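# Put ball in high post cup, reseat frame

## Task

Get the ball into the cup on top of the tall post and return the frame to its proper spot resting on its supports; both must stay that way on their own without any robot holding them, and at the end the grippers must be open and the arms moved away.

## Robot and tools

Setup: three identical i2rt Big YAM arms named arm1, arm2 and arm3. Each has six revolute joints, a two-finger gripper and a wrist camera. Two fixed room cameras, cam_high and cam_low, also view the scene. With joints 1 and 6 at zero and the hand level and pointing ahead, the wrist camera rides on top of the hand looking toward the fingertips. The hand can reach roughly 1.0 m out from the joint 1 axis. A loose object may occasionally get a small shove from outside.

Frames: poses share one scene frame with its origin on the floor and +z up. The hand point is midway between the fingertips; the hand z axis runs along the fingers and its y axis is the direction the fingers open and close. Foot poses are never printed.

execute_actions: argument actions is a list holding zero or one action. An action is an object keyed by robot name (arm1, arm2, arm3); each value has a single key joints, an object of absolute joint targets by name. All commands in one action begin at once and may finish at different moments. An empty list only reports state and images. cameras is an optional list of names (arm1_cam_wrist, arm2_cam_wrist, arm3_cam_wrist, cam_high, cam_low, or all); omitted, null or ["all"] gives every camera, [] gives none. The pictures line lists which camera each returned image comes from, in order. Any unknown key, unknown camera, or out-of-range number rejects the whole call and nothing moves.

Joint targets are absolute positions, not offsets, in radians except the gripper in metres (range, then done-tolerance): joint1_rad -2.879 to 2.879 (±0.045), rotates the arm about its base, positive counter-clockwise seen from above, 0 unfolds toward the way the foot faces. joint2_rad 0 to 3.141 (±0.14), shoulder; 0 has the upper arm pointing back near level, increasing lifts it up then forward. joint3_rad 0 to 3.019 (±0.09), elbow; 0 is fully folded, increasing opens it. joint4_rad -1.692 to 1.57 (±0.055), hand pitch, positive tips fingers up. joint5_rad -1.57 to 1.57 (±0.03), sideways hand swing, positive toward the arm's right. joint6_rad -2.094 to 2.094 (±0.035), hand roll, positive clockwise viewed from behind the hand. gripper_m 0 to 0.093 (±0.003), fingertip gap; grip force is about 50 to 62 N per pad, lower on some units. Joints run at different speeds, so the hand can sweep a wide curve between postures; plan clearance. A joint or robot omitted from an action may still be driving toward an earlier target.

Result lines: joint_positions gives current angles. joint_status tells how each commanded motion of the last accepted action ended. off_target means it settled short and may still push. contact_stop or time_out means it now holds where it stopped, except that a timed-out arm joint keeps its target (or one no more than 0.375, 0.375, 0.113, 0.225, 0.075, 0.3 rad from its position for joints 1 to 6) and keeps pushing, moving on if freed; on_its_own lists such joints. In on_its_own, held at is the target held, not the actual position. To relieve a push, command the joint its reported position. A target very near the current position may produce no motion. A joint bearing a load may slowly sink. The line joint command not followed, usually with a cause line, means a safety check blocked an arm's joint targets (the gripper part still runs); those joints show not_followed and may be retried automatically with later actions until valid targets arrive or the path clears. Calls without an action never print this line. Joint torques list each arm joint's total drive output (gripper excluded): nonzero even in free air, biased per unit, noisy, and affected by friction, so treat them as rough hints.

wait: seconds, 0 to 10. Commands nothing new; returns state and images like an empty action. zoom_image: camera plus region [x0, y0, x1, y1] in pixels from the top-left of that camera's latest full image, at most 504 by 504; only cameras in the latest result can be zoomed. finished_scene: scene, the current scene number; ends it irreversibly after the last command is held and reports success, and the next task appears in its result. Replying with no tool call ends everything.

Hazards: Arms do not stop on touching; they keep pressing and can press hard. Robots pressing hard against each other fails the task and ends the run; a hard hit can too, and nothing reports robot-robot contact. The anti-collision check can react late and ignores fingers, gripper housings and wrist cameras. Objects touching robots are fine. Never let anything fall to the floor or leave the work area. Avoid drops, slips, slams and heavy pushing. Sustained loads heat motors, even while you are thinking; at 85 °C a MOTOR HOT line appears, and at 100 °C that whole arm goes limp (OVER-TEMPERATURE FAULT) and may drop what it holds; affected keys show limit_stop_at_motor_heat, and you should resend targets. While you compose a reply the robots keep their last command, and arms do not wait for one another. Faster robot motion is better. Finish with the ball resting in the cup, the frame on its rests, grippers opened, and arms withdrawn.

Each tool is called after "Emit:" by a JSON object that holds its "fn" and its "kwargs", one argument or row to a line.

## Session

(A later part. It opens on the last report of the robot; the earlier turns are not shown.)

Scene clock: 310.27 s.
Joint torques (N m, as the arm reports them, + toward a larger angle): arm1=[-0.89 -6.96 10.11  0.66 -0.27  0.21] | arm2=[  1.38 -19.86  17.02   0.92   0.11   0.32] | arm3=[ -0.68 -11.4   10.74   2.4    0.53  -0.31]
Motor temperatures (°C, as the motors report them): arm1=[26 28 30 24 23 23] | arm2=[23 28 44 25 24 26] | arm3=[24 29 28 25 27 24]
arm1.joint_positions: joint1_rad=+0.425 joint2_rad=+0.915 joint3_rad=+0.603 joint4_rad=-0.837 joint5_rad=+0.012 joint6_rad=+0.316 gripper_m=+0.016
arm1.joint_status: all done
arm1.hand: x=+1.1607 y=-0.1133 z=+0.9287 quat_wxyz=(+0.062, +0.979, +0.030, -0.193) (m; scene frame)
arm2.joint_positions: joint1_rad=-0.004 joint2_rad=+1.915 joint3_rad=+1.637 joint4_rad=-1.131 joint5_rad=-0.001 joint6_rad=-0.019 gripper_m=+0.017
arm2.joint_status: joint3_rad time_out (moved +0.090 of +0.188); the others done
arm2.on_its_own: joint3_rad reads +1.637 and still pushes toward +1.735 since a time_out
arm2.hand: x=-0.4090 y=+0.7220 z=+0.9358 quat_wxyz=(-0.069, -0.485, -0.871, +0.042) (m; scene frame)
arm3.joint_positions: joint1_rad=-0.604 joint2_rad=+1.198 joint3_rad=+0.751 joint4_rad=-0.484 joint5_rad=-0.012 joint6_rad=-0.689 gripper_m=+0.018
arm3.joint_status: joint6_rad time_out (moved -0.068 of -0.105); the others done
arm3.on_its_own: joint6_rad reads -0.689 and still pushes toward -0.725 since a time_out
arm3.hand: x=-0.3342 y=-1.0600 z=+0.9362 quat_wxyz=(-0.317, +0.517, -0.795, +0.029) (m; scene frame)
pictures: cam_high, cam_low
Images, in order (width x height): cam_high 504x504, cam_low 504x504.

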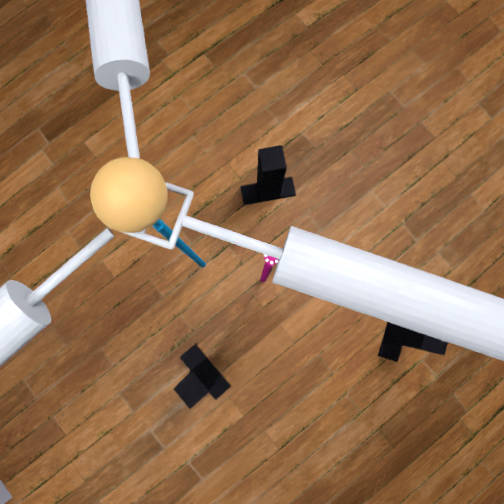

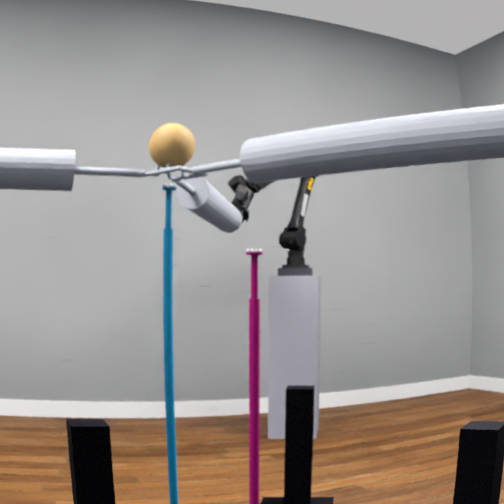

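Emit:
{"fn": "execute_actions", "kwargs": {
  "actions": [
    {"arm1":{"joints":{"joint1_rad":0.452,"joint2_rad":0.955,"joint3_rad":0.52,"joint4_rad":-0.716,"joint6_rad":0.35}},"arm3":{"joints":{"joint1_rad":-0.62,"joint2_rad":1.25,"joint3_rad":0.682,"joint4_rad":-0.35,"joint6_rad":-0.73}},"arm2":{"joints":{"joint1_rad":-0.012,"joint2_rad":1.945,"joint3_rad":1.625,"joint4_rad":-1.058}}}
  ],
  "cameras": ["cam_high","cam_low"]
}}

Emit:
{"fn": "zoom_image", "kwargs": {
  "camera": "cam_low",
  "region": [110, 90, 250, 230]
}}

Emit:
{"fn": "zoom_image", "kwargs": {
  "camera": "cam_high",
  "region": [60, 130, 220, 290]
}}

Scene clock: 323.73 s.
Joint torques (N m, as the arm reports them, + toward a larger angle): arm1=[-0.95 -6.77  9.34  0.81 -0.27  0.11] | arm2=[  0.56 -19.92   9.94   1.01   0.12   0.31] | arm3=[ -1.17 -12.42   9.94   2.21   0.4   -0.3 ]
Motor temperatures (°C, as the motors report them): arm1=[26 27 30 24 23 23] | arm2=[23 29 46 25 24 26] | arm3=[24 28 28 25 27 24]
arm1.joint_positions: joint1_rad=+0.444 joint2_rad=+0.979 joint3_rad=+0.533 joint4_rad=-0.712 joint5_rad=+0.012 joint6_rad=+0.331 gripper_m=+0.016
arm1.joint_status: all done
arm1.hand: x=+1.1623 y=-0.1186 z=+0.8907 quat_wxyz=(+0.064, +0.980, +0.032, -0.188) (m; scene frame)
arm2.joint_positions: joint1_rad=-0.005 joint2_rad=+1.967 joint3_rad=+1.612 joint4_rad=-1.071 joint5_rad=-0.001 joint6_rad=-0.019 gripper_m=+0.017
arm2.joint_status: all done
arm2.hand: x=-0.4075 y=+0.7182 z=+0.8970 quat_wxyz=(-0.061, -0.486, -0.871, +0.038) (m; scene frame)
arm3.joint_positions: joint1_rad=-0.614 joint2_rad=+1.273 joint3_rad=+0.684 joint4_rad=-0.364 joint5_rad=-0.010 joint6_rad=-0.696 gripper_m=+0.018
arm3.joint_status: all done
arm3.hand: x=-0.3343 y=-1.0649 z=+0.8902 quat_wxyz=(-0.306, +0.518, -0.798, +0.032) (m; scene frame)
pictures: cam_high, cam_low
Images, in order (width x height): cam_high 504x504, cam_low 504x504.

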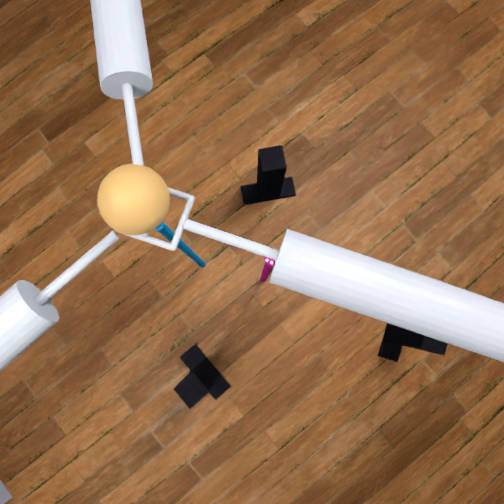

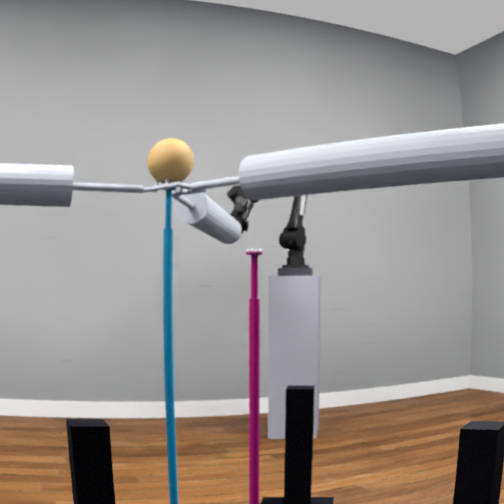

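Region (110, 90, 250, 230) of cam_low's 504x504 image, scaled by 3.600, with more detail than that image has.

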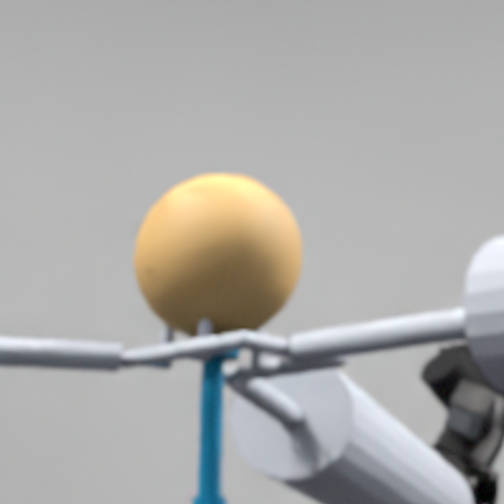

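Region (60, 130, 220, 290) of cam_high's 504x504 image, scaled by 3.150, with more detail than that image has.

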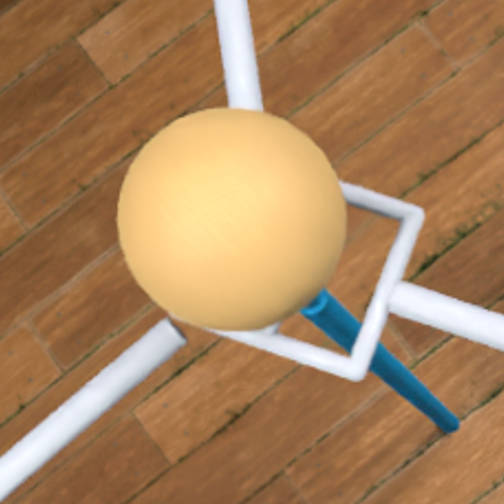

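Emit:
{"fn": "execute_actions", "kwargs": {
  "actions": [
    {"arm1":{"joints":{"joint1_rad":0.46,"joint2_rad":0.988,"joint3_rad":0.465,"joint4_rad":-0.614}},"arm3":{"joints":{"joint1_rad":-0.628,"joint2_rad":1.298,"joint3_rad":0.645,"joint4_rad":-0.245}},"arm2":{"joints":{"joint1_rad":-0.018,"joint2_rad":1.972,"joint3_rad":1.597,"joint4_rad":-0.99}}}
  ],
  "cameras": ["cam_high","cam_low"]
}}

Emit:
{"fn": "zoom_image", "kwargs": {
  "camera": "cam_low",
  "region": [110, 110, 250, 250]
}}

Scene clock: 331.50 s.
Joint torques (N m, as the arm reports them, + toward a larger angle): arm1=[-0.09 -5.12  8.73  1.14 -0.35  0.1 ] | arm2=[ -0.15 -19.04   9.81   1.66   0.14   0.31] | arm3=[ -1.08 -10.96   9.53   2.78   0.42  -0.24]
Motor temperatures (°C, as the motors report them): arm1=[26 27 30 24 23 23] | arm2=[23 29 42 25 24 26] | arm3=[24 28 28 25 27 24]
arm1.joint_positions: joint1_rad=+0.445 joint2_rad=+0.996 joint3_rad=+0.482 joint4_rad=-0.618 joint5_rad=+0.014 joint6_rad=+0.332 gripper_m=+0.016
arm1.joint_status: all done
arm1.hand: x=+1.1625 y=-0.1184 z=+0.8730 quat_wxyz=(+0.067, +0.977, +0.032, -0.200) (m; scene frame)
arm2.joint_positions: joint1_rad=-0.006 joint2_rad=+1.981 joint3_rad=+1.586 joint4_rad=-1.020 joint5_rad=-0.001 joint6_rad=-0.019 gripper_m=+0.017
arm2.joint_status: all done
arm2.hand: x=-0.4074 y=+0.7165 z=+0.8806 quat_wxyz=(-0.066, -0.486, -0.870, +0.041) (m; scene frame)
arm3.joint_positions: joint1_rad=-0.619 joint2_rad=+1.302 joint3_rad=+0.647 joint4_rad=-0.272 joint5_rad=-0.010 joint6_rad=-0.700 gripper_m=+0.018
arm3.joint_status: all done
arm3.hand: x=-0.3316 y=-1.0662 z=+0.8749 quat_wxyz=(-0.318, +0.515, -0.795, +0.035) (m; scene frame)
pictures: cam_high, cam_low
Images, in order (width x height): cam_high 504x504, cam_low 504x504.

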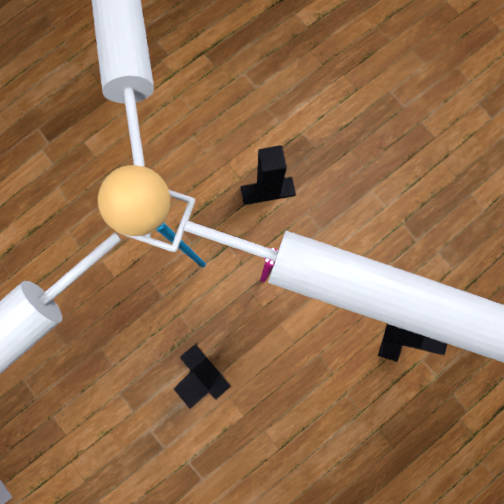

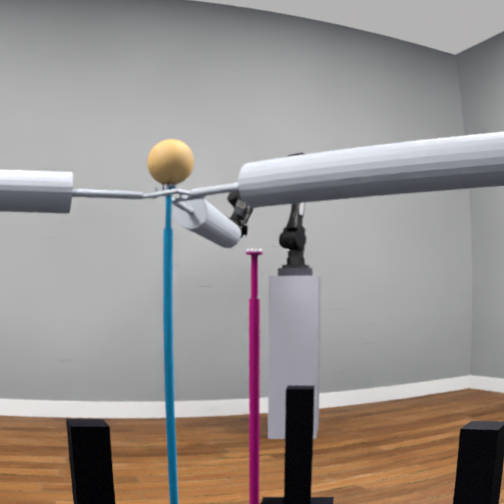

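Region (110, 110, 250, 250) of cam_low's 504x504 image, scaled by 3.600, with more detail than that image has.

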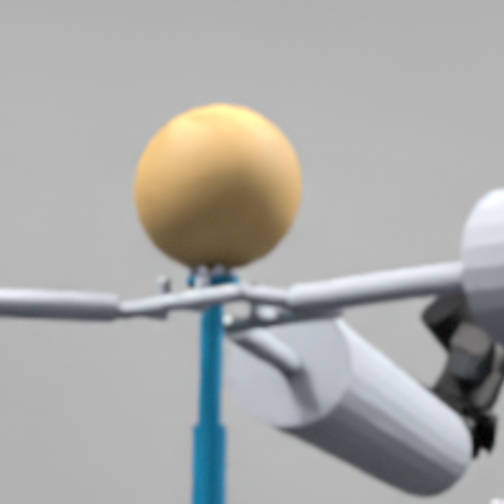

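Emit:
{"fn": "execute_actions", "kwargs": {
  "actions": [
    {"arm1":{"joints":{"joint2_rad":1.095,"joint3_rad":0.40,"joint4_rad":-0.453}},"arm3":{"joints":{"joint2_rad":1.40,"joint3_rad":0.60,"joint4_rad":-0.118}},"arm2":{"joints":{"joint2_rad":2.02,"joint3_rad":1.552,"joint4_rad":-0.917}}}
  ],
  "cameras": ["cam_high","cam_low"]
}}

Emit:
{"fn": "zoom_image", "kwargs": {
  "camera": "cam_low",
  "region": [110, 130, 270, 270]
}}

Emit:
{"fn": "zoom_image", "kwargs": {
  "camera": "cam_high",
  "region": [60, 130, 220, 290]
}}

Scene clock: 342.23 s.
Joint torques (N m, as the arm reports them, + toward a larger angle): arm1=[-0.06 -6.72  7.62  1.16 -0.41  0.1 ] | arm2=[  0.22 -20.77   9.27   1.11   0.22   0.3 ] | arm3=[ -1.31 -12.36   8.3    2.5    0.36  -0.23]
Motor temperatures (°C, as the motors report them): arm1=[26 27 29 24 23 23] | arm2=[23 30 40 25 24 26] | arm3=[24 28 28 26 26 24]
arm1.joint_positions: joint1_rad=+0.446 joint2_rad=+1.110 joint3_rad=+0.418 joint4_rad=-0.457 joint5_rad=+0.015 joint6_rad=+0.333 gripper_m=+0.016
arm1.joint_status: all done
arm1.hand: x=+1.1639 y=-0.1176 z=+0.8299 quat_wxyz=(+0.064, +0.979, +0.032, -0.192) (m; scene frame)
arm2.joint_positions: joint1_rad=-0.006 joint2_rad=+2.038 joint3_rad=+1.544 joint4_rad=-0.928 joint5_rad=-0.003 joint6_rad=-0.019 gripper_m=+0.017
arm2.joint_status: all done
arm2.hand: x=-0.4074 y=+0.7168 z=+0.8333 quat_wxyz=(-0.064, -0.486, -0.871, +0.038) (m; scene frame)
arm3.joint_positions: joint1_rad=-0.620 joint2_rad=+1.412 joint3_rad=+0.604 joint4_rad=-0.138 joint5_rad=-0.008 joint6_rad=-0.703 gripper_m=+0.018
arm3.joint_status: all done
arm3.hand: x=-0.3313 y=-1.0669 z=+0.8303 quat_wxyz=(-0.309, +0.517, -0.797, +0.035) (m; scene frame)
pictures: cam_high, cam_low
Images, in order (width x height): cam_high 504x504, cam_low 504x504.

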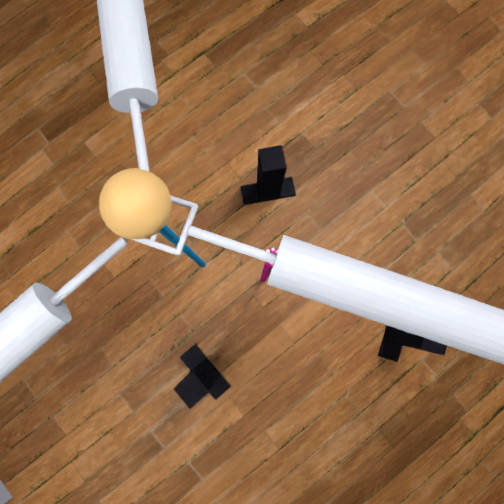

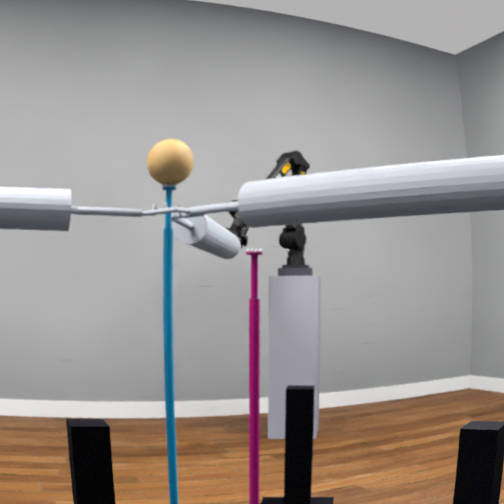

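Region (110, 130, 270, 270) of cam_low's 504x504 image, scaled by 3.150, with more detail than that image has; it fills the top 441 rows of this view, and the rest is white.

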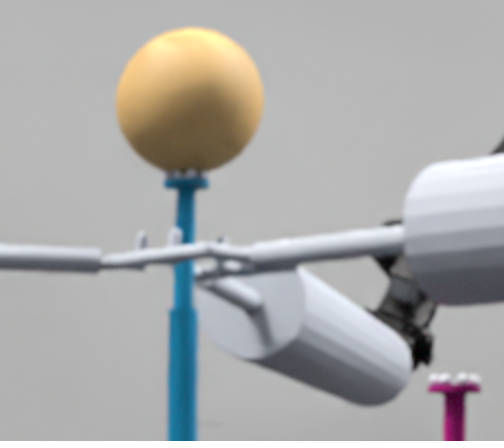

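Region (60, 130, 220, 290) of cam_high's 504x504 image, scaled by 3.150, with more detail than that image has.

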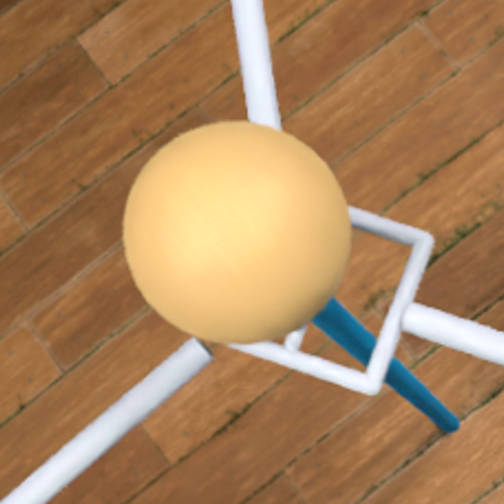

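Emit:
{"fn": "execute_actions", "kwargs": {
  "actions": [
    {"arm1":{"joints":{"joint1_rad":0.248,"joint2_rad":1.152,"joint3_rad":0.48,"joint4_rad":-0.463,"joint6_rad":0.16}},"arm3":{"joints":{"joint1_rad":-0.474,"joint2_rad":1.40,"joint3_rad":0.65,"joint4_rad":-0.21,"joint6_rad":-0.58}},"arm2":{"joints":{"joint1_rad":-0.018,"joint2_rad":1.885,"joint3_rad":1.335,"joint4_rad":-0.852}}}
  ],
  "cameras": ["cam_high","cam_low"]
}}

Emit:
{"fn": "zoom_image", "kwargs": {
  "camera": "cam_high",
  "region": [80, 130, 260, 310]
}}

Scene clock: 358.77 s.
Joint torques (N m, as the arm reports them, + toward a larger angle): arm1=[-2.24 -6.58 11.48  0.55  0.04 -0.13] | arm2=[  0.07 -18.63   7.52   1.09   0.26   0.31] | arm3=[  0.29 -12.44  11.43   0.62  -0.33   0.01]
Motor temperatures (°C, as the motors report them): arm1=[26 27 29 24 23 23] | arm2=[23 30 38 25 24 26] | arm3=[24 28 28 26 26 24]
arm1.joint_positions: joint1_rad=+0.261 joint2_rad=+1.158 joint3_rad=+0.453 joint4_rad=-0.454 joint5_rad=+0.001 joint6_rad=+0.166 gripper_m=+0.016
arm1.joint_status: all done
arm1.hand: x=+1.1357 y=-0.0681 z=+0.8297 quat_wxyz=(+0.034, +0.980, +0.025, -0.195) (m; scene frame)
arm2.joint_positions: joint1_rad=-0.005 joint2_rad=+1.904 joint3_rad=+1.341 joint4_rad=-0.859 joint5_rad=-0.004 joint6_rad=-0.019 gripper_m=+0.017
arm2.joint_status: all done
arm2.hand: x=-0.4358 y=+0.7656 z=+0.8384 quat_wxyz=(-0.064, -0.486, -0.871, +0.038) (m; scene frame)
arm3.joint_positions: joint1_rad=-0.481 joint2_rad=+1.412 joint3_rad=+0.622 joint4_rad=-0.186 joint5_rad=+0.010 joint6_rad=-0.582 gripper_m=+0.018
arm3.joint_status: all done
arm3.hand: x=-0.3607 y=-1.0174 z=+0.8308 quat_wxyz=(-0.297, +0.525, -0.798, +0.004) (m; scene frame)
pictures: cam_high, cam_low
Images, in order (width x height): cam_high 504x504, cam_low 504x504.

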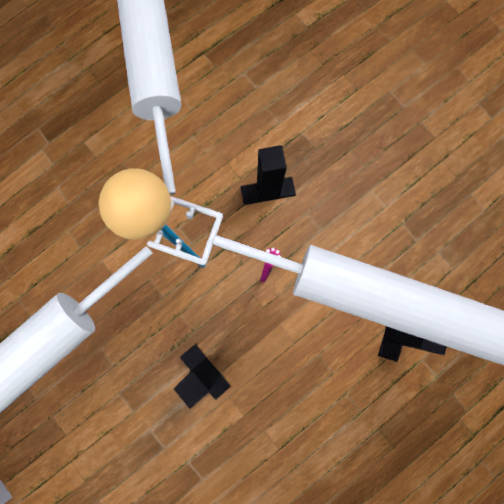

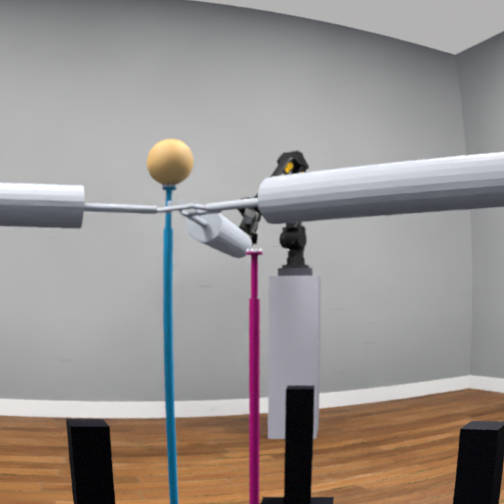

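Region (80, 130, 260, 310) of cam_high's 504x504 image, scaled by 2.800, with more detail than that image has.

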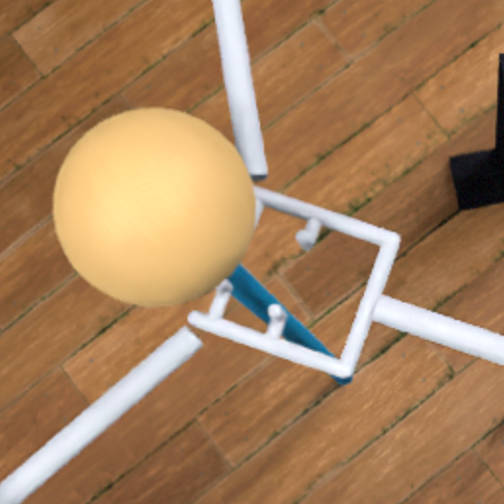

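Emit:
{"fn": "execute_actions", "kwargs": {
  "actions": [
    {"arm1":{"joints":{"joint1_rad":0.055,"joint2_rad":1.255,"joint3_rad":0.57,"joint4_rad":-0.447,"joint6_rad":-0.04}},"arm3":{"joints":{"joint1_rad":-0.313,"joint2_rad":1.43,"joint3_rad":0.712,"joint4_rad":-0.281,"joint6_rad":-0.40}},"arm2":{"joints":{"joint2_rad":1.735,"joint3_rad":1.095,"joint4_rad":-0.774}}}
  ],
  "cameras": []
}}

Emit:
{"fn": "execute_actions", "kwargs": {
  "actions": [
    {"arm1":{"joints":{"joint1_rad":-0.225,"joint2_rad":1.45,"joint3_rad":0.75,"joint4_rad":-0.411,"joint6_rad":-0.34}},"arm3":{"joints":{"joint1_rad":-0.057,"joint2_rad":1.545,"joint3_rad":0.862,"joint4_rad":-0.349,"joint6_rad":-0.12}},"arm2":{"joints":{"joint1_rad":-0.008,"joint2_rad":1.435,"joint3_rad":0.715,"joint4_rad":-0.692}}}
  ],
  "cameras": []
}}

Emit:
{"fn": "execute_actions", "kwargs": {
  "actions": [
    {"arm1":{"joints":{"joint1_rad":-0.40,"joint2_rad":1.667,"joint3_rad":0.997,"joint4_rad":-0.40,"joint6_rad":-0.52}},"arm3":{"joints":{"joint1_rad":0.148,"joint2_rad":1.70,"joint3_rad":1.075,"joint4_rad":-0.413,"joint6_rad":0.113}},"arm2":{"joints":{"joint1_rad":0.005,"joint2_rad":1.052,"joint3_rad":0.40,"joint4_rad":-0.76}}}
  ],
  "cameras": ["cam_high","cam_low"]
}}

Scene clock: 375.87 s.
Joint torques (N m, as the arm reports them, + toward a larger angle): arm1=[-2.05 -9.16 12.02  0.92  0.54 -0.24] | arm2=[  0.14 -15.37   6.73   0.76   0.18   0.29] | arm3=[ -0.38 -11.23  12.82   0.75  -0.53   0.2 ]
Motor temperatures (°C, as the motors report them): arm1=[26 27 30 24 23 23] | arm2=[23 30 36 25 24 26] | arm3=[24 28 29 25 27 24]
arm1.joint_positions: joint1_rad=+0.066 joint2_rad=+1.269 joint3_rad=+0.533 joint4_rad=-0.447 joint5_rad=-0.016 joint6_rad=-0.023 gripper_m=+0.016
arm1.joint_status: all done
arm1.hand: x=+1.0995 y=-0.0096 z=+0.8267 quat_wxyz=(+0.003, +0.982, +0.024, -0.187) (m; scene frame)
arm2.joint_positions: joint1_rad=-0.005 joint2_rad=+1.748 joint3_rad=+1.108 joint4_rad=-0.778 joint5_rad=-0.003 joint6_rad=-0.019 gripper_m=+0.017
arm2.joint_status: all done
arm2.hand: x=-0.4714 y=+0.8257 z=+0.8396 quat_wxyz=(-0.065, -0.486, -0.870, +0.040) (m; scene frame)
arm3.joint_positions: joint1_rad=-0.313 joint2_rad=+1.423 joint3_rad=+0.672 joint4_rad=-0.263 joint5_rad=+0.016 joint6_rad=-0.424 gripper_m=+0.018
arm3.joint_status: all done
arm3.hand: x=-0.4001 y=-0.9560 z=+0.8366 quat_wxyz=(-0.276, +0.531, -0.800, -0.038) (m; scene frame)
pictures: none
No camera images: the call's "cameras" was empty. Leave "cameras" out to get every camera's image.

Scene clock: 378.10 s.
Joint torques (N m, as the arm reports them, + toward a larger angle): arm1=[ -1.98 -13.5   11.52   1.1    0.73  -0.42] | arm2=[  0.99 -10.14   6.1    0.74   0.12   0.28] | arm3=[ -0.73 -15.7   11.87   1.33  -0.47   0.31]
Motor temperatures (°C, as the motors report them): arm1=[26 27 30 24 23 23] | arm2=[23 30 36 25 24 26] | arm3=[24 28 29 25 27 24]
arm1.joint_positions: joint1_rad=-0.216 joint2_rad=+1.470 joint3_rad=+0.719 joint4_rad=-0.415 joint5_rad=-0.022 joint6_rad=-0.302 gripper_m=+0.016
arm1.joint_status: joint6_rad time_out (moved -0.279 of -0.317); the others done
arm1.on_its_own: joint6_rad reads -0.302 and still pushes toward -0.340 since a time_out
arm1.hand: x=+1.0360 y=+0.1069 z=+0.8260 quat_wxyz=(-0.049, +0.980, +0.023, -0.191) (m; scene frame)
arm2.joint_positions: joint1_rad=-0.005 joint2_rad=+1.445 joint3_rad=+0.731 joint4_rad=-0.695 joint5_rad=+0.000 joint6_rad=-0.019 gripper_m=+0.017
arm2.joint_status: all done
arm2.hand: x=-0.5373 y=+0.9367 z=+0.8417 quat_wxyz=(-0.069, -0.486, -0.870, +0.043) (m; scene frame)
arm3.joint_positions: joint1_rad=-0.053 joint2_rad=+1.559 joint3_rad=+0.833 joint4_rad=-0.346 joint5_rad=+0.014 joint6_rad=-0.157 gripper_m=+0.018
arm3.joint_status: joint6_rad time_out (moved +0.267 of +0.304); the others done
arm3.on_its_own: joint6_rad reads -0.157 and still pushes toward -0.120 since a time_out
arm3.hand: x=-0.4639 y=-0.8431 z=+0.8314 quat_wxyz=(-0.231, +0.533, -0.808, -0.096) (m; scene frame)
pictures: none
No camera images: the call's "cameras" was empty. Leave "cameras" out to get every camera's image.

not run: a stop came earlier in this reply.

Emit:
{"fn": "execute_actions", "kwargs": {
  "actions": [
    {"arm1":{"joints":{"joint1_rad":-0.40,"joint2_rad":1.66,"joint3_rad":0.997,"joint4_rad":-0.40,"joint6_rad":-0.505}},"arm3":{"joints":{"joint1_rad":0.145,"joint2_rad":1.70,"joint3_rad":1.075,"joint4_rad":-0.413,"joint6_rad":0.095}},"arm2":{"joints":{"joint1_rad":0.005,"joint2_rad":1.055,"joint3_rad":0.395,"joint4_rad":-0.76}}}
  ],
  "cameras": ["cam_high","cam_low"]
}}

Scene clock: 383.40 s.
Joint torques (N m, as the arm reports them, + toward a larger angle): arm1=[ -2.51 -19.1   12.14   1.24   0.64  -0.35] | arm2=[ 1.43 -5.55  6.26 -0.08  0.03  0.26] | arm3=[ -0.86 -19.16  12.46   0.89  -0.5    0.27]
Motor temperatures (°C, as the motors report them): arm1=[26 28 31 24 23 23] | arm2=[23 29 36 25 24 26] | arm3=[24 29 29 25 27 24]
arm1.joint_positions: joint1_rad=-0.387 joint2_rad=+1.685 joint3_rad=+0.962 joint4_rad=-0.406 joint5_rad=-0.020 joint6_rad=-0.474 gripper_m=+0.016
arm1.joint_status: all done
arm1.hand: x=+0.9728 y=+0.2169 z=+0.8227 quat_wxyz=(-0.091, +0.976, +0.024, -0.196) (m; scene frame)
arm2.joint_positions: joint1_rad=+0.003 joint2_rad=+1.069 joint3_rad=+0.414 joint4_rad=-0.741 joint5_rad=+0.001 joint6_rad=-0.013 gripper_m=+0.017
arm2.joint_status: all done
arm2.hand: x=-0.5995 y=+1.0456 z=+0.8399 quat_wxyz=(-0.074, -0.485, -0.870, +0.046) (m; scene frame)
arm3.joint_positions: joint1_rad=+0.151 joint2_rad=+1.717 joint3_rad=+1.043 joint4_rad=-0.400 joint5_rad=+0.016 joint6_rad=+0.062 gripper_m=+0.018
arm3.joint_status: all done
arm3.hand: x=-0.5282 y=-0.7320 z=+0.8319 quat_wxyz=(-0.206, +0.527, -0.812, -0.141) (m; scene frame)
pictures: cam_high, cam_low
Images, in order (width x height): cam_high 504x504, cam_low 504x504.

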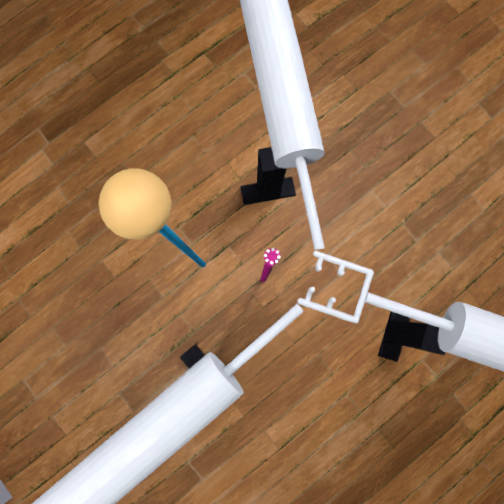

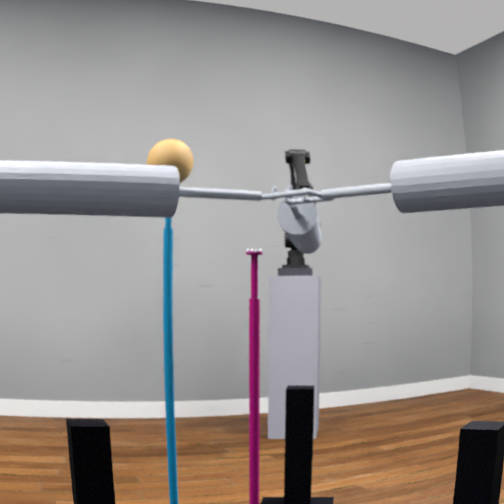

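Emit:
{"fn": "execute_actions", "kwargs": {
  "actions": [
    {"arm1":{"joints":{"joint1_rad":-0.415,"joint2_rad":2.03,"joint3_rad":0.918,"joint4_rad":0.005}},"arm3":{"joints":{"joint1_rad":0.138,"joint2_rad":2.04,"joint3_rad":0.989,"joint4_rad":-0.03}},"arm2":{"joints":{"joint2_rad":1.779,"joint3_rad":0.29,"joint4_rad":0.064}}}
  ],
  "cameras": []
}}

Emit:
{"fn": "execute_actions", "kwargs": {
  "actions": [
    {"arm1":{"joints":{"joint2_rad":2.305,"joint3_rad":1.0,"joint4_rad":0.21}},"arm3":{"joints":{"joint2_rad":2.30,"joint3_rad":1.06,"joint4_rad":0.165}},"arm2":{"joints":{"joint2_rad":2.305,"joint3_rad":0.40,"joint4_rad":0.48}}}
  ],
  "cameras": []
}}

Emit:
{"fn": "execute_actions", "kwargs": {
  "actions": [
    {"arm1":{"joints":{"joint2_rad":2.578,"joint3_rad":1.13,"joint4_rad":0.348}},"arm3":{"joints":{"joint2_rad":2.563,"joint3_rad":1.18,"joint4_rad":0.30}},"arm2":{"joints":{"joint2_rad":2.69,"joint3_rad":0.592,"joint4_rad":0.668}}}
  ],
  "cameras": ["cam_high","cam_low"]
}}

Scene clock: 394.07 s.
Joint torques (N m, as the arm reports them, + toward a larger angle): arm1=[ -2.52 -21.07   4.7    1.8    0.69  -0.17] | arm2=[ 1.27 -7.23  0.44  0.98  0.03  0.26] | arm3=[ -0.19 -21.38   5.45   1.83  -0.28   0.23]
Motor temperatures (°C, as the motors report them): arm1=[26 28 31 24 23 23] | arm2=[23 28 35 25 24 26] | arm3=[24 29 29 25 27 24]
arm1.joint_positions: joint1_rad=-0.401 joint2_rad=+2.060 joint3_rad=+0.927 joint4_rad=-0.015 joint5_rad=-0.021 joint6_rad=-0.492 gripper_m=+0.016
arm1.joint_status: all done
arm1.hand: x=+0.9789 y=+0.2239 z=+0.6615 quat_wxyz=(-0.090, +0.978, +0.026, -0.186) (m; scene frame)
arm2.joint_positions: joint1_rad=+0.003 joint2_rad=+1.770 joint3_rad=+0.305 joint4_rad=+0.055 joint5_rad=+0.001 joint6_rad=-0.014 gripper_m=+0.017
arm2.joint_status: all done
arm2.hand: x=-0.6013 y=+1.0470 z=+0.6852 quat_wxyz=(-0.068, -0.485, -0.871, +0.043) (m; scene frame)
arm3.joint_positions: joint1_rad=+0.133 joint2_rad=+2.058 joint3_rad=+1.000 joint4_rad=-0.040 joint5_rad=+0.010 joint6_rad=+0.066 gripper_m=+0.018
arm3.joint_status: all done
arm3.hand: x=-0.5192 y=-0.7360 z=+0.6725 quat_wxyz=(-0.195, +0.520, -0.820, -0.135) (m; scene frame)
pictures: none
No camera images: the call's "cameras" was empty. Leave "cameras" out to get every camera's image.

Scene clock: 395.23 s.
Joint torques (N m, as the arm reports them, + toward a larger angle): arm1=[ -3.03 -21.49   4.71   1.65   0.66  -0.16] | arm2=[ 1.38 -9.28 -2.63  0.89  0.07  0.28] | arm3=[  0.55 -21.91   5.54   1.94  -0.32   0.26]
Motor temperatures (°C, as the motors report them): arm1=[26 28 31 24 23 23] | arm2=[23 28 35 25 24 26] | arm3=[24 29 29 25 27 24]
arm1.joint_positions: joint1_rad=-0.395 joint2_rad=+2.326 joint3_rad=+0.987 joint4_rad=+0.193 joint5_rad=-0.020 joint6_rad=-0.492 gripper_m=+0.016
arm1.joint_status: all done
arm1.hand: x=+0.9814 y=+0.2210 z=+0.5625 quat_wxyz=(-0.090, +0.978, +0.028, -0.187) (m; scene frame)
arm2.joint_positions: joint1_rad=+0.003 joint2_rad=+2.289 joint3_rad=+0.406 joint4_rad=+0.474 joint5_rad=+0.001 joint6_rad=-0.015 gripper_m=+0.017
arm2.joint_status: all done
arm2.hand: x=-0.6006 y=+1.0451 z=+0.5842 quat_wxyz=(-0.069, -0.484, -0.871, +0.043) (m; scene frame)
arm3.joint_positions: joint1_rad=+0.128 joint2_rad=+2.309 joint3_rad=+1.050 joint4_rad=+0.150 joint5_rad=+0.011 joint6_rad=+0.062 gripper_m=+0.018
arm3.joint_status: all done
arm3.hand: x=-0.5173 y=-0.7409 z=+0.5723 quat_wxyz=(-0.192, +0.520, -0.822, -0.130) (m; scene frame)
pictures: none
No camera images: the call's "cameras" was empty. Leave "cameras" out to get every camera's image.

Scene clock: 396.27 s.
Joint torques (N m, as the arm reports them, + toward a larger angle): arm1=[ -3.12 -22.51   2.59   1.76   0.65  -0.18] | arm2=[  1.69 -10.22  -4.14   0.94   0.11   0.28] | arm3=[  0.69 -22.17   3.8    2.14  -0.37   0.27]
Motor temperatures (°C, as the motors report them): arm1=[26 28 31 24 23 23] | arm2=[23 28 35 25 24 26] | arm3=[24 29 29 25 27 24]
arm1.joint_positions: joint1_rad=-0.395 joint2_rad=+2.597 joint3_rad=+1.124 joint4_rad=+0.329 joint5_rad=-0.021 joint6_rad=-0.492 gripper_m=+0.016
arm1.joint_status: all done
arm1.hand: x=+0.9822 y=+0.2219 z=+0.4634 quat_wxyz=(-0.090, +0.978, +0.028, -0.188) (m; scene frame)
arm2.joint_positions: joint1_rad=+0.003 joint2_rad=+2.672 joint3_rad=+0.598 joint4_rad=+0.660 joint5_rad=+0.000 joint6_rad=-0.016 gripper_m=+0.017
arm2.joint_status: all done
arm2.hand: x=-0.6011 y=+1.0452 z=+0.4833 quat_wxyz=(-0.067, -0.484, -0.871, +0.041) (m; scene frame)
arm3.joint_positions: joint1_rad=+0.126 joint2_rad=+2.569 joint3_rad=+1.174 joint4_rad=+0.282 joint5_rad=+0.013 joint6_rad=+0.061 gripper_m=+0.018
arm3.joint_status: all done
arm3.hand: x=-0.5161 y=-0.7417 z=+0.4733 quat_wxyz=(-0.191, +0.520, -0.822, -0.129) (m; scene frame)
pictures: cam_high, cam_low
Images, in order (width x height): cam_high 504x504, cam_low 504x504.

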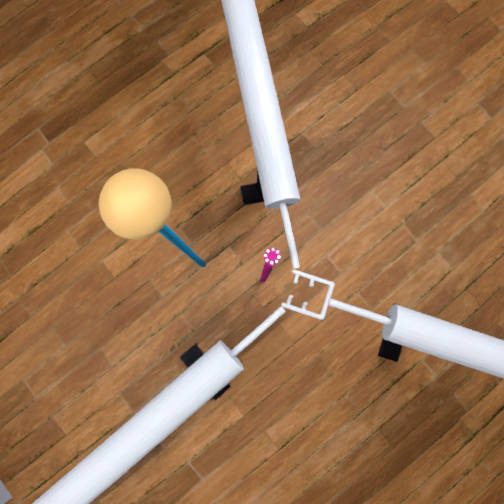

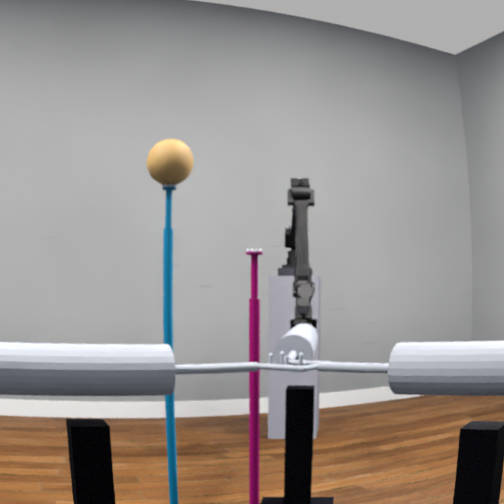

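Emit:
{"fn": "execute_actions", "kwargs": {
  "actions": [
    {"arm1":{"joints":{"joint2_rad":2.68,"joint3_rad":1.215,"joint4_rad":0.405,"joint6_rad":-0.53}},"arm3":{"joints":{"joint1_rad":0.16,"joint2_rad":2.68,"joint3_rad":1.262,"joint4_rad":0.355,"joint6_rad":0.11}},"arm2":{"joints":{"joint2_rad":2.85,"joint3_rad":0.685,"joint4_rad":0.70}}}
  ],
  "cameras": ["cam_low"]
}}

Scene clock: 408.03 s.
Joint torques (N m, as the arm reports them, + toward a larger angle): arm1=[ -2.76 -22.52   2.95   2.16   0.7   -0.38] | arm2=[ 1.42 -9.68 -5.19  0.49  0.1   0.28] | arm3=[  0.6  -22.35   3.78   2.44  -0.48   0.35]
Motor temperatures (°C, as the motors report them): arm1=[26 29 29 24 23 23] | arm2=[23 28 34 25 24 26] | arm3=[24 30 27 25 27 24]
arm1.joint_positions: joint1_rad=-0.396 joint2_rad=+2.698 joint3_rad=+1.204 joint4_rad=+0.376 joint5_rad=-0.022 joint6_rad=-0.495 gripper_m=+0.016
arm1.joint_status: all done
arm1.hand: x=+0.9734 y=+0.2268 z=+0.4287 quat_wxyz=(-0.096, +0.975, +0.030, -0.200) (m; scene frame)
arm2.joint_positions: joint1_rad=+0.003 joint2_rad=+2.832 joint3_rad=+0.696 joint4_rad=+0.706 joint5_rad=+0.000 joint6_rad=-0.016 gripper_m=+0.017
arm2.joint_status: all done
arm2.hand: x=-0.6070 y=+1.0546 z=+0.4348 quat_wxyz=(-0.060, -0.484, -0.872, +0.037) (m; scene frame)
arm3.joint_positions: joint1_rad=+0.149 joint2_rad=+2.682 joint3_rad=+1.253 joint4_rad=+0.330 joint5_rad=+0.015 joint6_rad=+0.068 gripper_m=+0.018
arm3.joint_status: joint6_rad time_out (moved +0.007 of +0.049); the others done
arm3.on_its_own: joint6_rad reads +0.068 and still pushes toward +0.110 since a time_out
arm3.hand: x=-0.5257 y=-0.7330 z=+0.4316 quat_wxyz=(-0.195, +0.526, -0.817, -0.134) (m; scene frame)
pictures: cam_low
Images, in order (width x height): cam_low 504x504.

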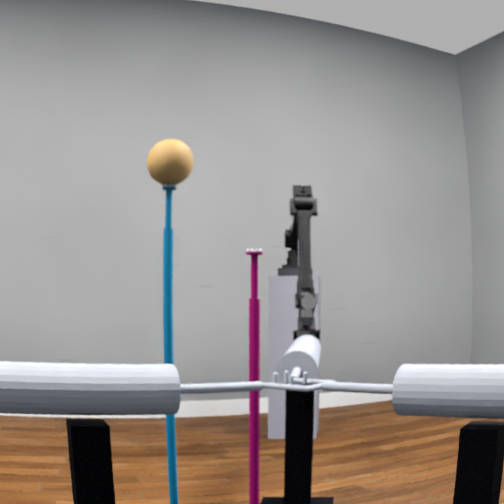

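The frame is aligned over its rests, so I'll lower it the last 14 mm.

Emit:
{"fn": "execute_actions", "kwargs": {
  "actions": [
    {"arm1":{"joints":{"joint2_rad":2.725,"joint3_rad":1.24,"joint4_rad":0.42,"joint6_rad":-0.51}},"arm3":{"joints":{"joint1_rad":0.15,"joint2_rad":2.722,"joint3_rad":1.288,"joint4_rad":0.365,"joint6_rad":0.085}},"arm2":{"joints":{"joint2_rad":2.89,"joint3_rad":0.725}}}
  ],
  "cameras": ["cam_low"]
}}

Scene clock: 413.07 s.
Joint torques (N m, as the arm reports them, + toward a larger angle): arm1=[ -2.73 -21.7    3.05   2.21   0.73  -0.19] | arm2=[ 1.52 -9.16 -4.66  0.34  0.12  0.27] | arm3=[ -0.15 -21.35   4.1    2.57  -0.52   0.13]
Motor temperatures (°C, as the motors report them): arm1=[26 29 28 24 23 23] | arm2=[23 28 34 25 24 26] | arm3=[24 31 27 25 27 24]
arm1.joint_positions: joint1_rad=-0.396 joint2_rad=+2.732 joint3_rad=+1.227 joint4_rad=+0.391 joint5_rad=-0.022 joint6_rad=-0.495 gripper_m=+0.016
arm1.joint_status: all done
arm1.hand: x=+0.9737 y=+0.2269 z=+0.4163 quat_wxyz=(-0.097, +0.974, +0.030, -0.202) (m; scene frame)
arm2.joint_positions: joint1_rad=+0.003 joint2_rad=+2.868 joint3_rad=+0.730 joint4_rad=+0.706 joint5_rad=+0.000 joint6_rad=-0.016 gripper_m=+0.017
arm2.joint_status: all done
arm2.hand: x=-0.6071 y=+1.0545 z=+0.4212 quat_wxyz=(-0.059, -0.484, -0.872, +0.037) (m; scene frame)
arm3.joint_positions: joint1_rad=+0.149 joint2_rad=+2.711 joint3_rad=+1.274 joint4_rad=+0.338 joint5_rad=+0.016 joint6_rad=+0.068 gripper_m=+0.018
arm3.joint_status: all done
arm3.hand: x=-0.5256 y=-0.7332 z=+0.4202 quat_wxyz=(-0.196, +0.526, -0.817, -0.134) (m; scene frame)
pictures: cam_low
Images, in order (width x height): cam_low 504x504.

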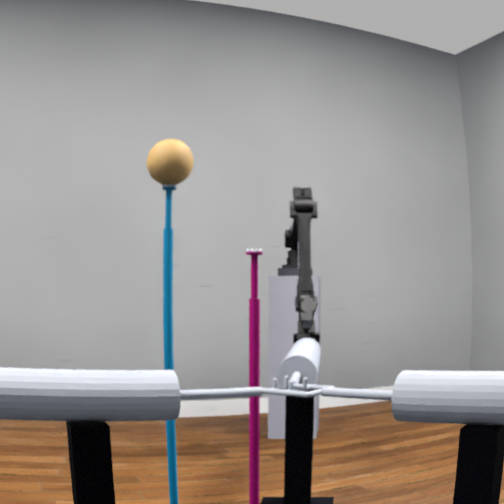

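Emit:
{"fn": "execute_actions", "kwargs": {
  "actions": [
    {"arm1":{"joints":{"gripper_m":0.09}},"arm3":{"joints":{"gripper_m":0.09}},"arm2":{"joints":{"gripper_m":0.09}}}
  ],
  "cameras": []
}}

Emit:
{"fn": "execute_actions", "kwargs": {
  "actions": [
    {"arm1":{"joints":{"joint2_rad":2.578,"joint3_rad":1.09,"joint4_rad":0.348}},"arm3":{"joints":{"joint2_rad":2.563,"joint3_rad":1.14,"joint4_rad":0.293}},"arm2":{"joints":{"joint2_rad":2.688,"joint3_rad":0.56,"joint4_rad":0.664}}}
  ],
  "cameras": []
}}

Emit:
{"fn": "execute_actions", "kwargs": {
  "actions": [
    {"arm1":{"joints":{"joint2_rad":2.03,"joint3_rad":0.85,"joint4_rad":0.0}},"arm3":{"joints":{"joint2_rad":2.04,"joint3_rad":0.9,"joint4_rad":0}},"arm2":{"joints":{"joint2_rad":2.3,"joint3_rad":0.38,"joint4_rad":0.475}}}
  ]
}}

Scene clock: 421.63 s.
Joint torques (N m, as the arm reports them, + toward a larger angle): arm1=[ -2.56 -20.94   3.24   1.65   0.12  -0.17] | arm2=[ 1.36 -9.76 -4.66  0.42  0.11  0.23] | arm3=[ -0.11 -21.42   4.1    2.27   0.     0.11]
Motor temperatures (°C, as the motors report them): arm1=[26 30 28 24 23 23] | arm2=[23 27 34 25 24 26] | arm3=[24 31 27 26 27 24]
arm1.joint_positions: joint1_rad=-0.399 joint2_rad=+2.729 joint3_rad=+1.227 joint4_rad=+0.407 joint5_rad=-0.003 joint6_rad=-0.496 gripper_m=+0.090
arm1.joint_status: all done
arm1.hand: x=+0.9718 y=+0.2335 z=+0.4191 quat_wxyz=(-0.110, +0.972, +0.027, -0.205) (m; scene frame)
arm2.joint_positions: joint1_rad=+0.003 joint2_rad=+2.869 joint3_rad=+0.730 joint4_rad=+0.706 joint5_rad=+0.000 joint6_rad=-0.011 gripper_m=+0.090
arm2.joint_status: all done
arm2.hand: x=-0.6073 y=+1.0548 z=+0.4211 quat_wxyz=(-0.058, -0.486, -0.871, +0.036) (m; scene frame)
arm3.joint_positions: joint1_rad=+0.149 joint2_rad=+2.711 joint3_rad=+1.275 joint4_rad=+0.346 joint5_rad=+0.003 joint6_rad=+0.071 gripper_m=+0.090
arm3.joint_status: all done
arm3.hand: x=-0.5270 y=-0.7302 z=+0.4213 quat_wxyz=(-0.195, +0.525, -0.816, -0.142) (m; scene frame)
pictures: none
No camera images: the call's "cameras" was empty. Leave "cameras" out to get every camera's image.

Scene clock: 422.67 s.
Joint torques (N m, as the arm reports them, + toward a larger angle): arm1=[ -2.54 -19.48   1.68   0.68   0.12  -0.17] | arm2=[  1.39 -11.69  -5.36   0.41   0.11   0.23] | arm3=[ -0.43 -20.78   3.04   0.89   0.     0.09]
Motor temperatures (°C, as the motors report them): arm1=[26 30 28 24 23 23] | arm2=[23 27 34 25 24 26] | arm3=[24 31 27 26 27 24]
arm1.joint_positions: joint1_rad=-0.399 joint2_rad=+2.563 joint3_rad=+1.097 joint4_rad=+0.357 joint5_rad=-0.003 joint6_rad=-0.496 gripper_m=+0.090
arm1.joint_status: all done
arm1.hand: x=+0.9794 y=+0.2290 z=+0.4795 quat_wxyz=(-0.106, +0.974, +0.027, -0.199) (m; scene frame)
arm2.joint_positions: joint1_rad=+0.003 joint2_rad=+2.681 joint3_rad=+0.574 joint4_rad=+0.670 joint5_rad=+0.000 joint6_rad=-0.011 gripper_m=+0.090
arm2.joint_status: all done
arm2.hand: x=-0.6090 y=+1.0583 z=+0.4854 quat_wxyz=(-0.057, -0.487, -0.871, +0.035) (m; scene frame)
arm3.joint_positions: joint1_rad=+0.149 joint2_rad=+2.558 joint3_rad=+1.139 joint4_rad=+0.305 joint5_rad=+0.003 joint6_rad=+0.072 gripper_m=+0.090
arm3.joint_status: all done
arm3.hand: x=-0.5333 y=-0.7467 z=+0.4755 quat_wxyz=(-0.186, +0.526, -0.818, -0.135) (m; scene frame)
pictures: none
No camera images: the call's "cameras" was empty. Leave "cameras" out to get every camera's image.

Scene clock: 424.10 s.
Joint torques (N m, as the arm reports them, + toward a larger angle): arm1=[ -2.51 -15.64   5.52   0.48   0.11  -0.17] | arm2=[ 1.25 -9.81 -2.7   0.48  0.11  0.21] | arm3=[ -0.21 -16.16   6.22   0.81   0.01   0.1 ]
Motor temperatures (°C, as the motors report them): arm1=[26 30 28 24 23 23] | arm2=[23 27 33 25 24 26] | arm3=[24 31 27 26 27 24]
arm1.joint_positions: joint1_rad=-0.399 joint2_rad=+2.015 joint3_rad=+0.847 joint4_rad=+0.009 joint5_rad=-0.003 joint6_rad=-0.497 gripper_m=+0.090
arm1.joint_status: all done
arm1.hand: x=+1.0058 y=+0.2138 z=+0.6656 quat_wxyz=(-0.095, +0.979, +0.027, -0.177) (m; scene frame)
arm2.joint_positions: joint1_rad=+0.003 joint2_rad=+2.294 joint3_rad=+0.383 joint4_rad=+0.482 joint5_rad=+0.000 joint6_rad=-0.011 gripper_m=+0.090
arm2.joint_status: all done
arm2.hand: x=-0.6077 y=+1.0573 z=+0.5856 quat_wxyz=(-0.060, -0.486, -0.871, +0.037) (m; scene frame)
arm3.joint_positions: joint1_rad=+0.149 joint2_rad=+2.014 joint3_rad=+0.897 joint4_rad=+0.015 joint5_rad=+0.003 joint6_rad=+0.072 gripper_m=+0.090
arm3.joint_status: all done
arm3.hand: x=-0.5406 y=-0.7641 z=+0.6720 quat_wxyz=(-0.191, +0.526, -0.817, -0.139) (m; scene frame)
pictures: arm1_cam_wrist, arm2_cam_wrist, arm3_cam_wrist, cam_high, cam_low
Images, in order (width x height): arm1_cam_wrist 504x504, arm2_cam_wrist 504x504, arm3_cam_wrist 504x504, cam_high 504x504, cam_low 504x504.

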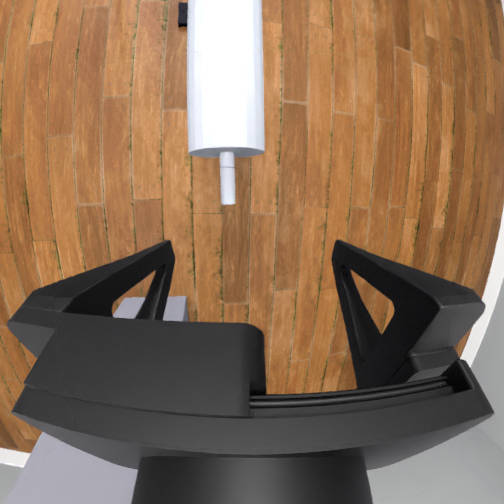

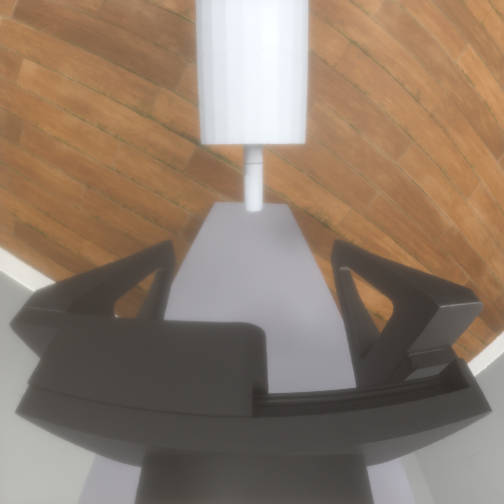

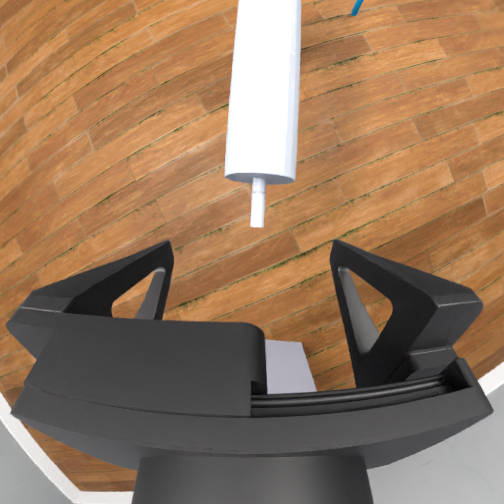

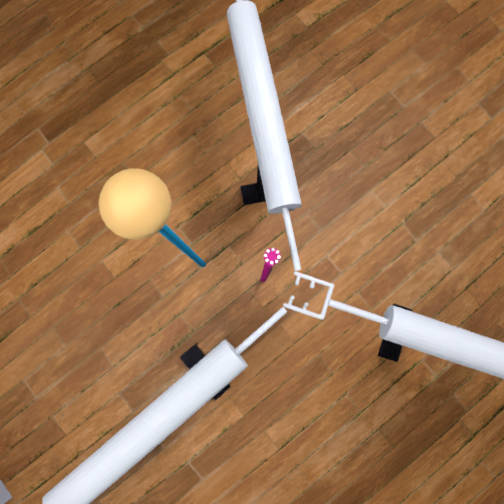

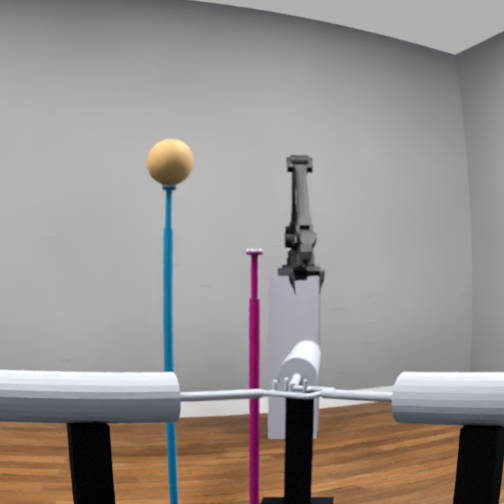

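Emit:
{"fn": "finished_scene", "kwargs": {
  "scene": 1
}}

The scene is finished: the task was done.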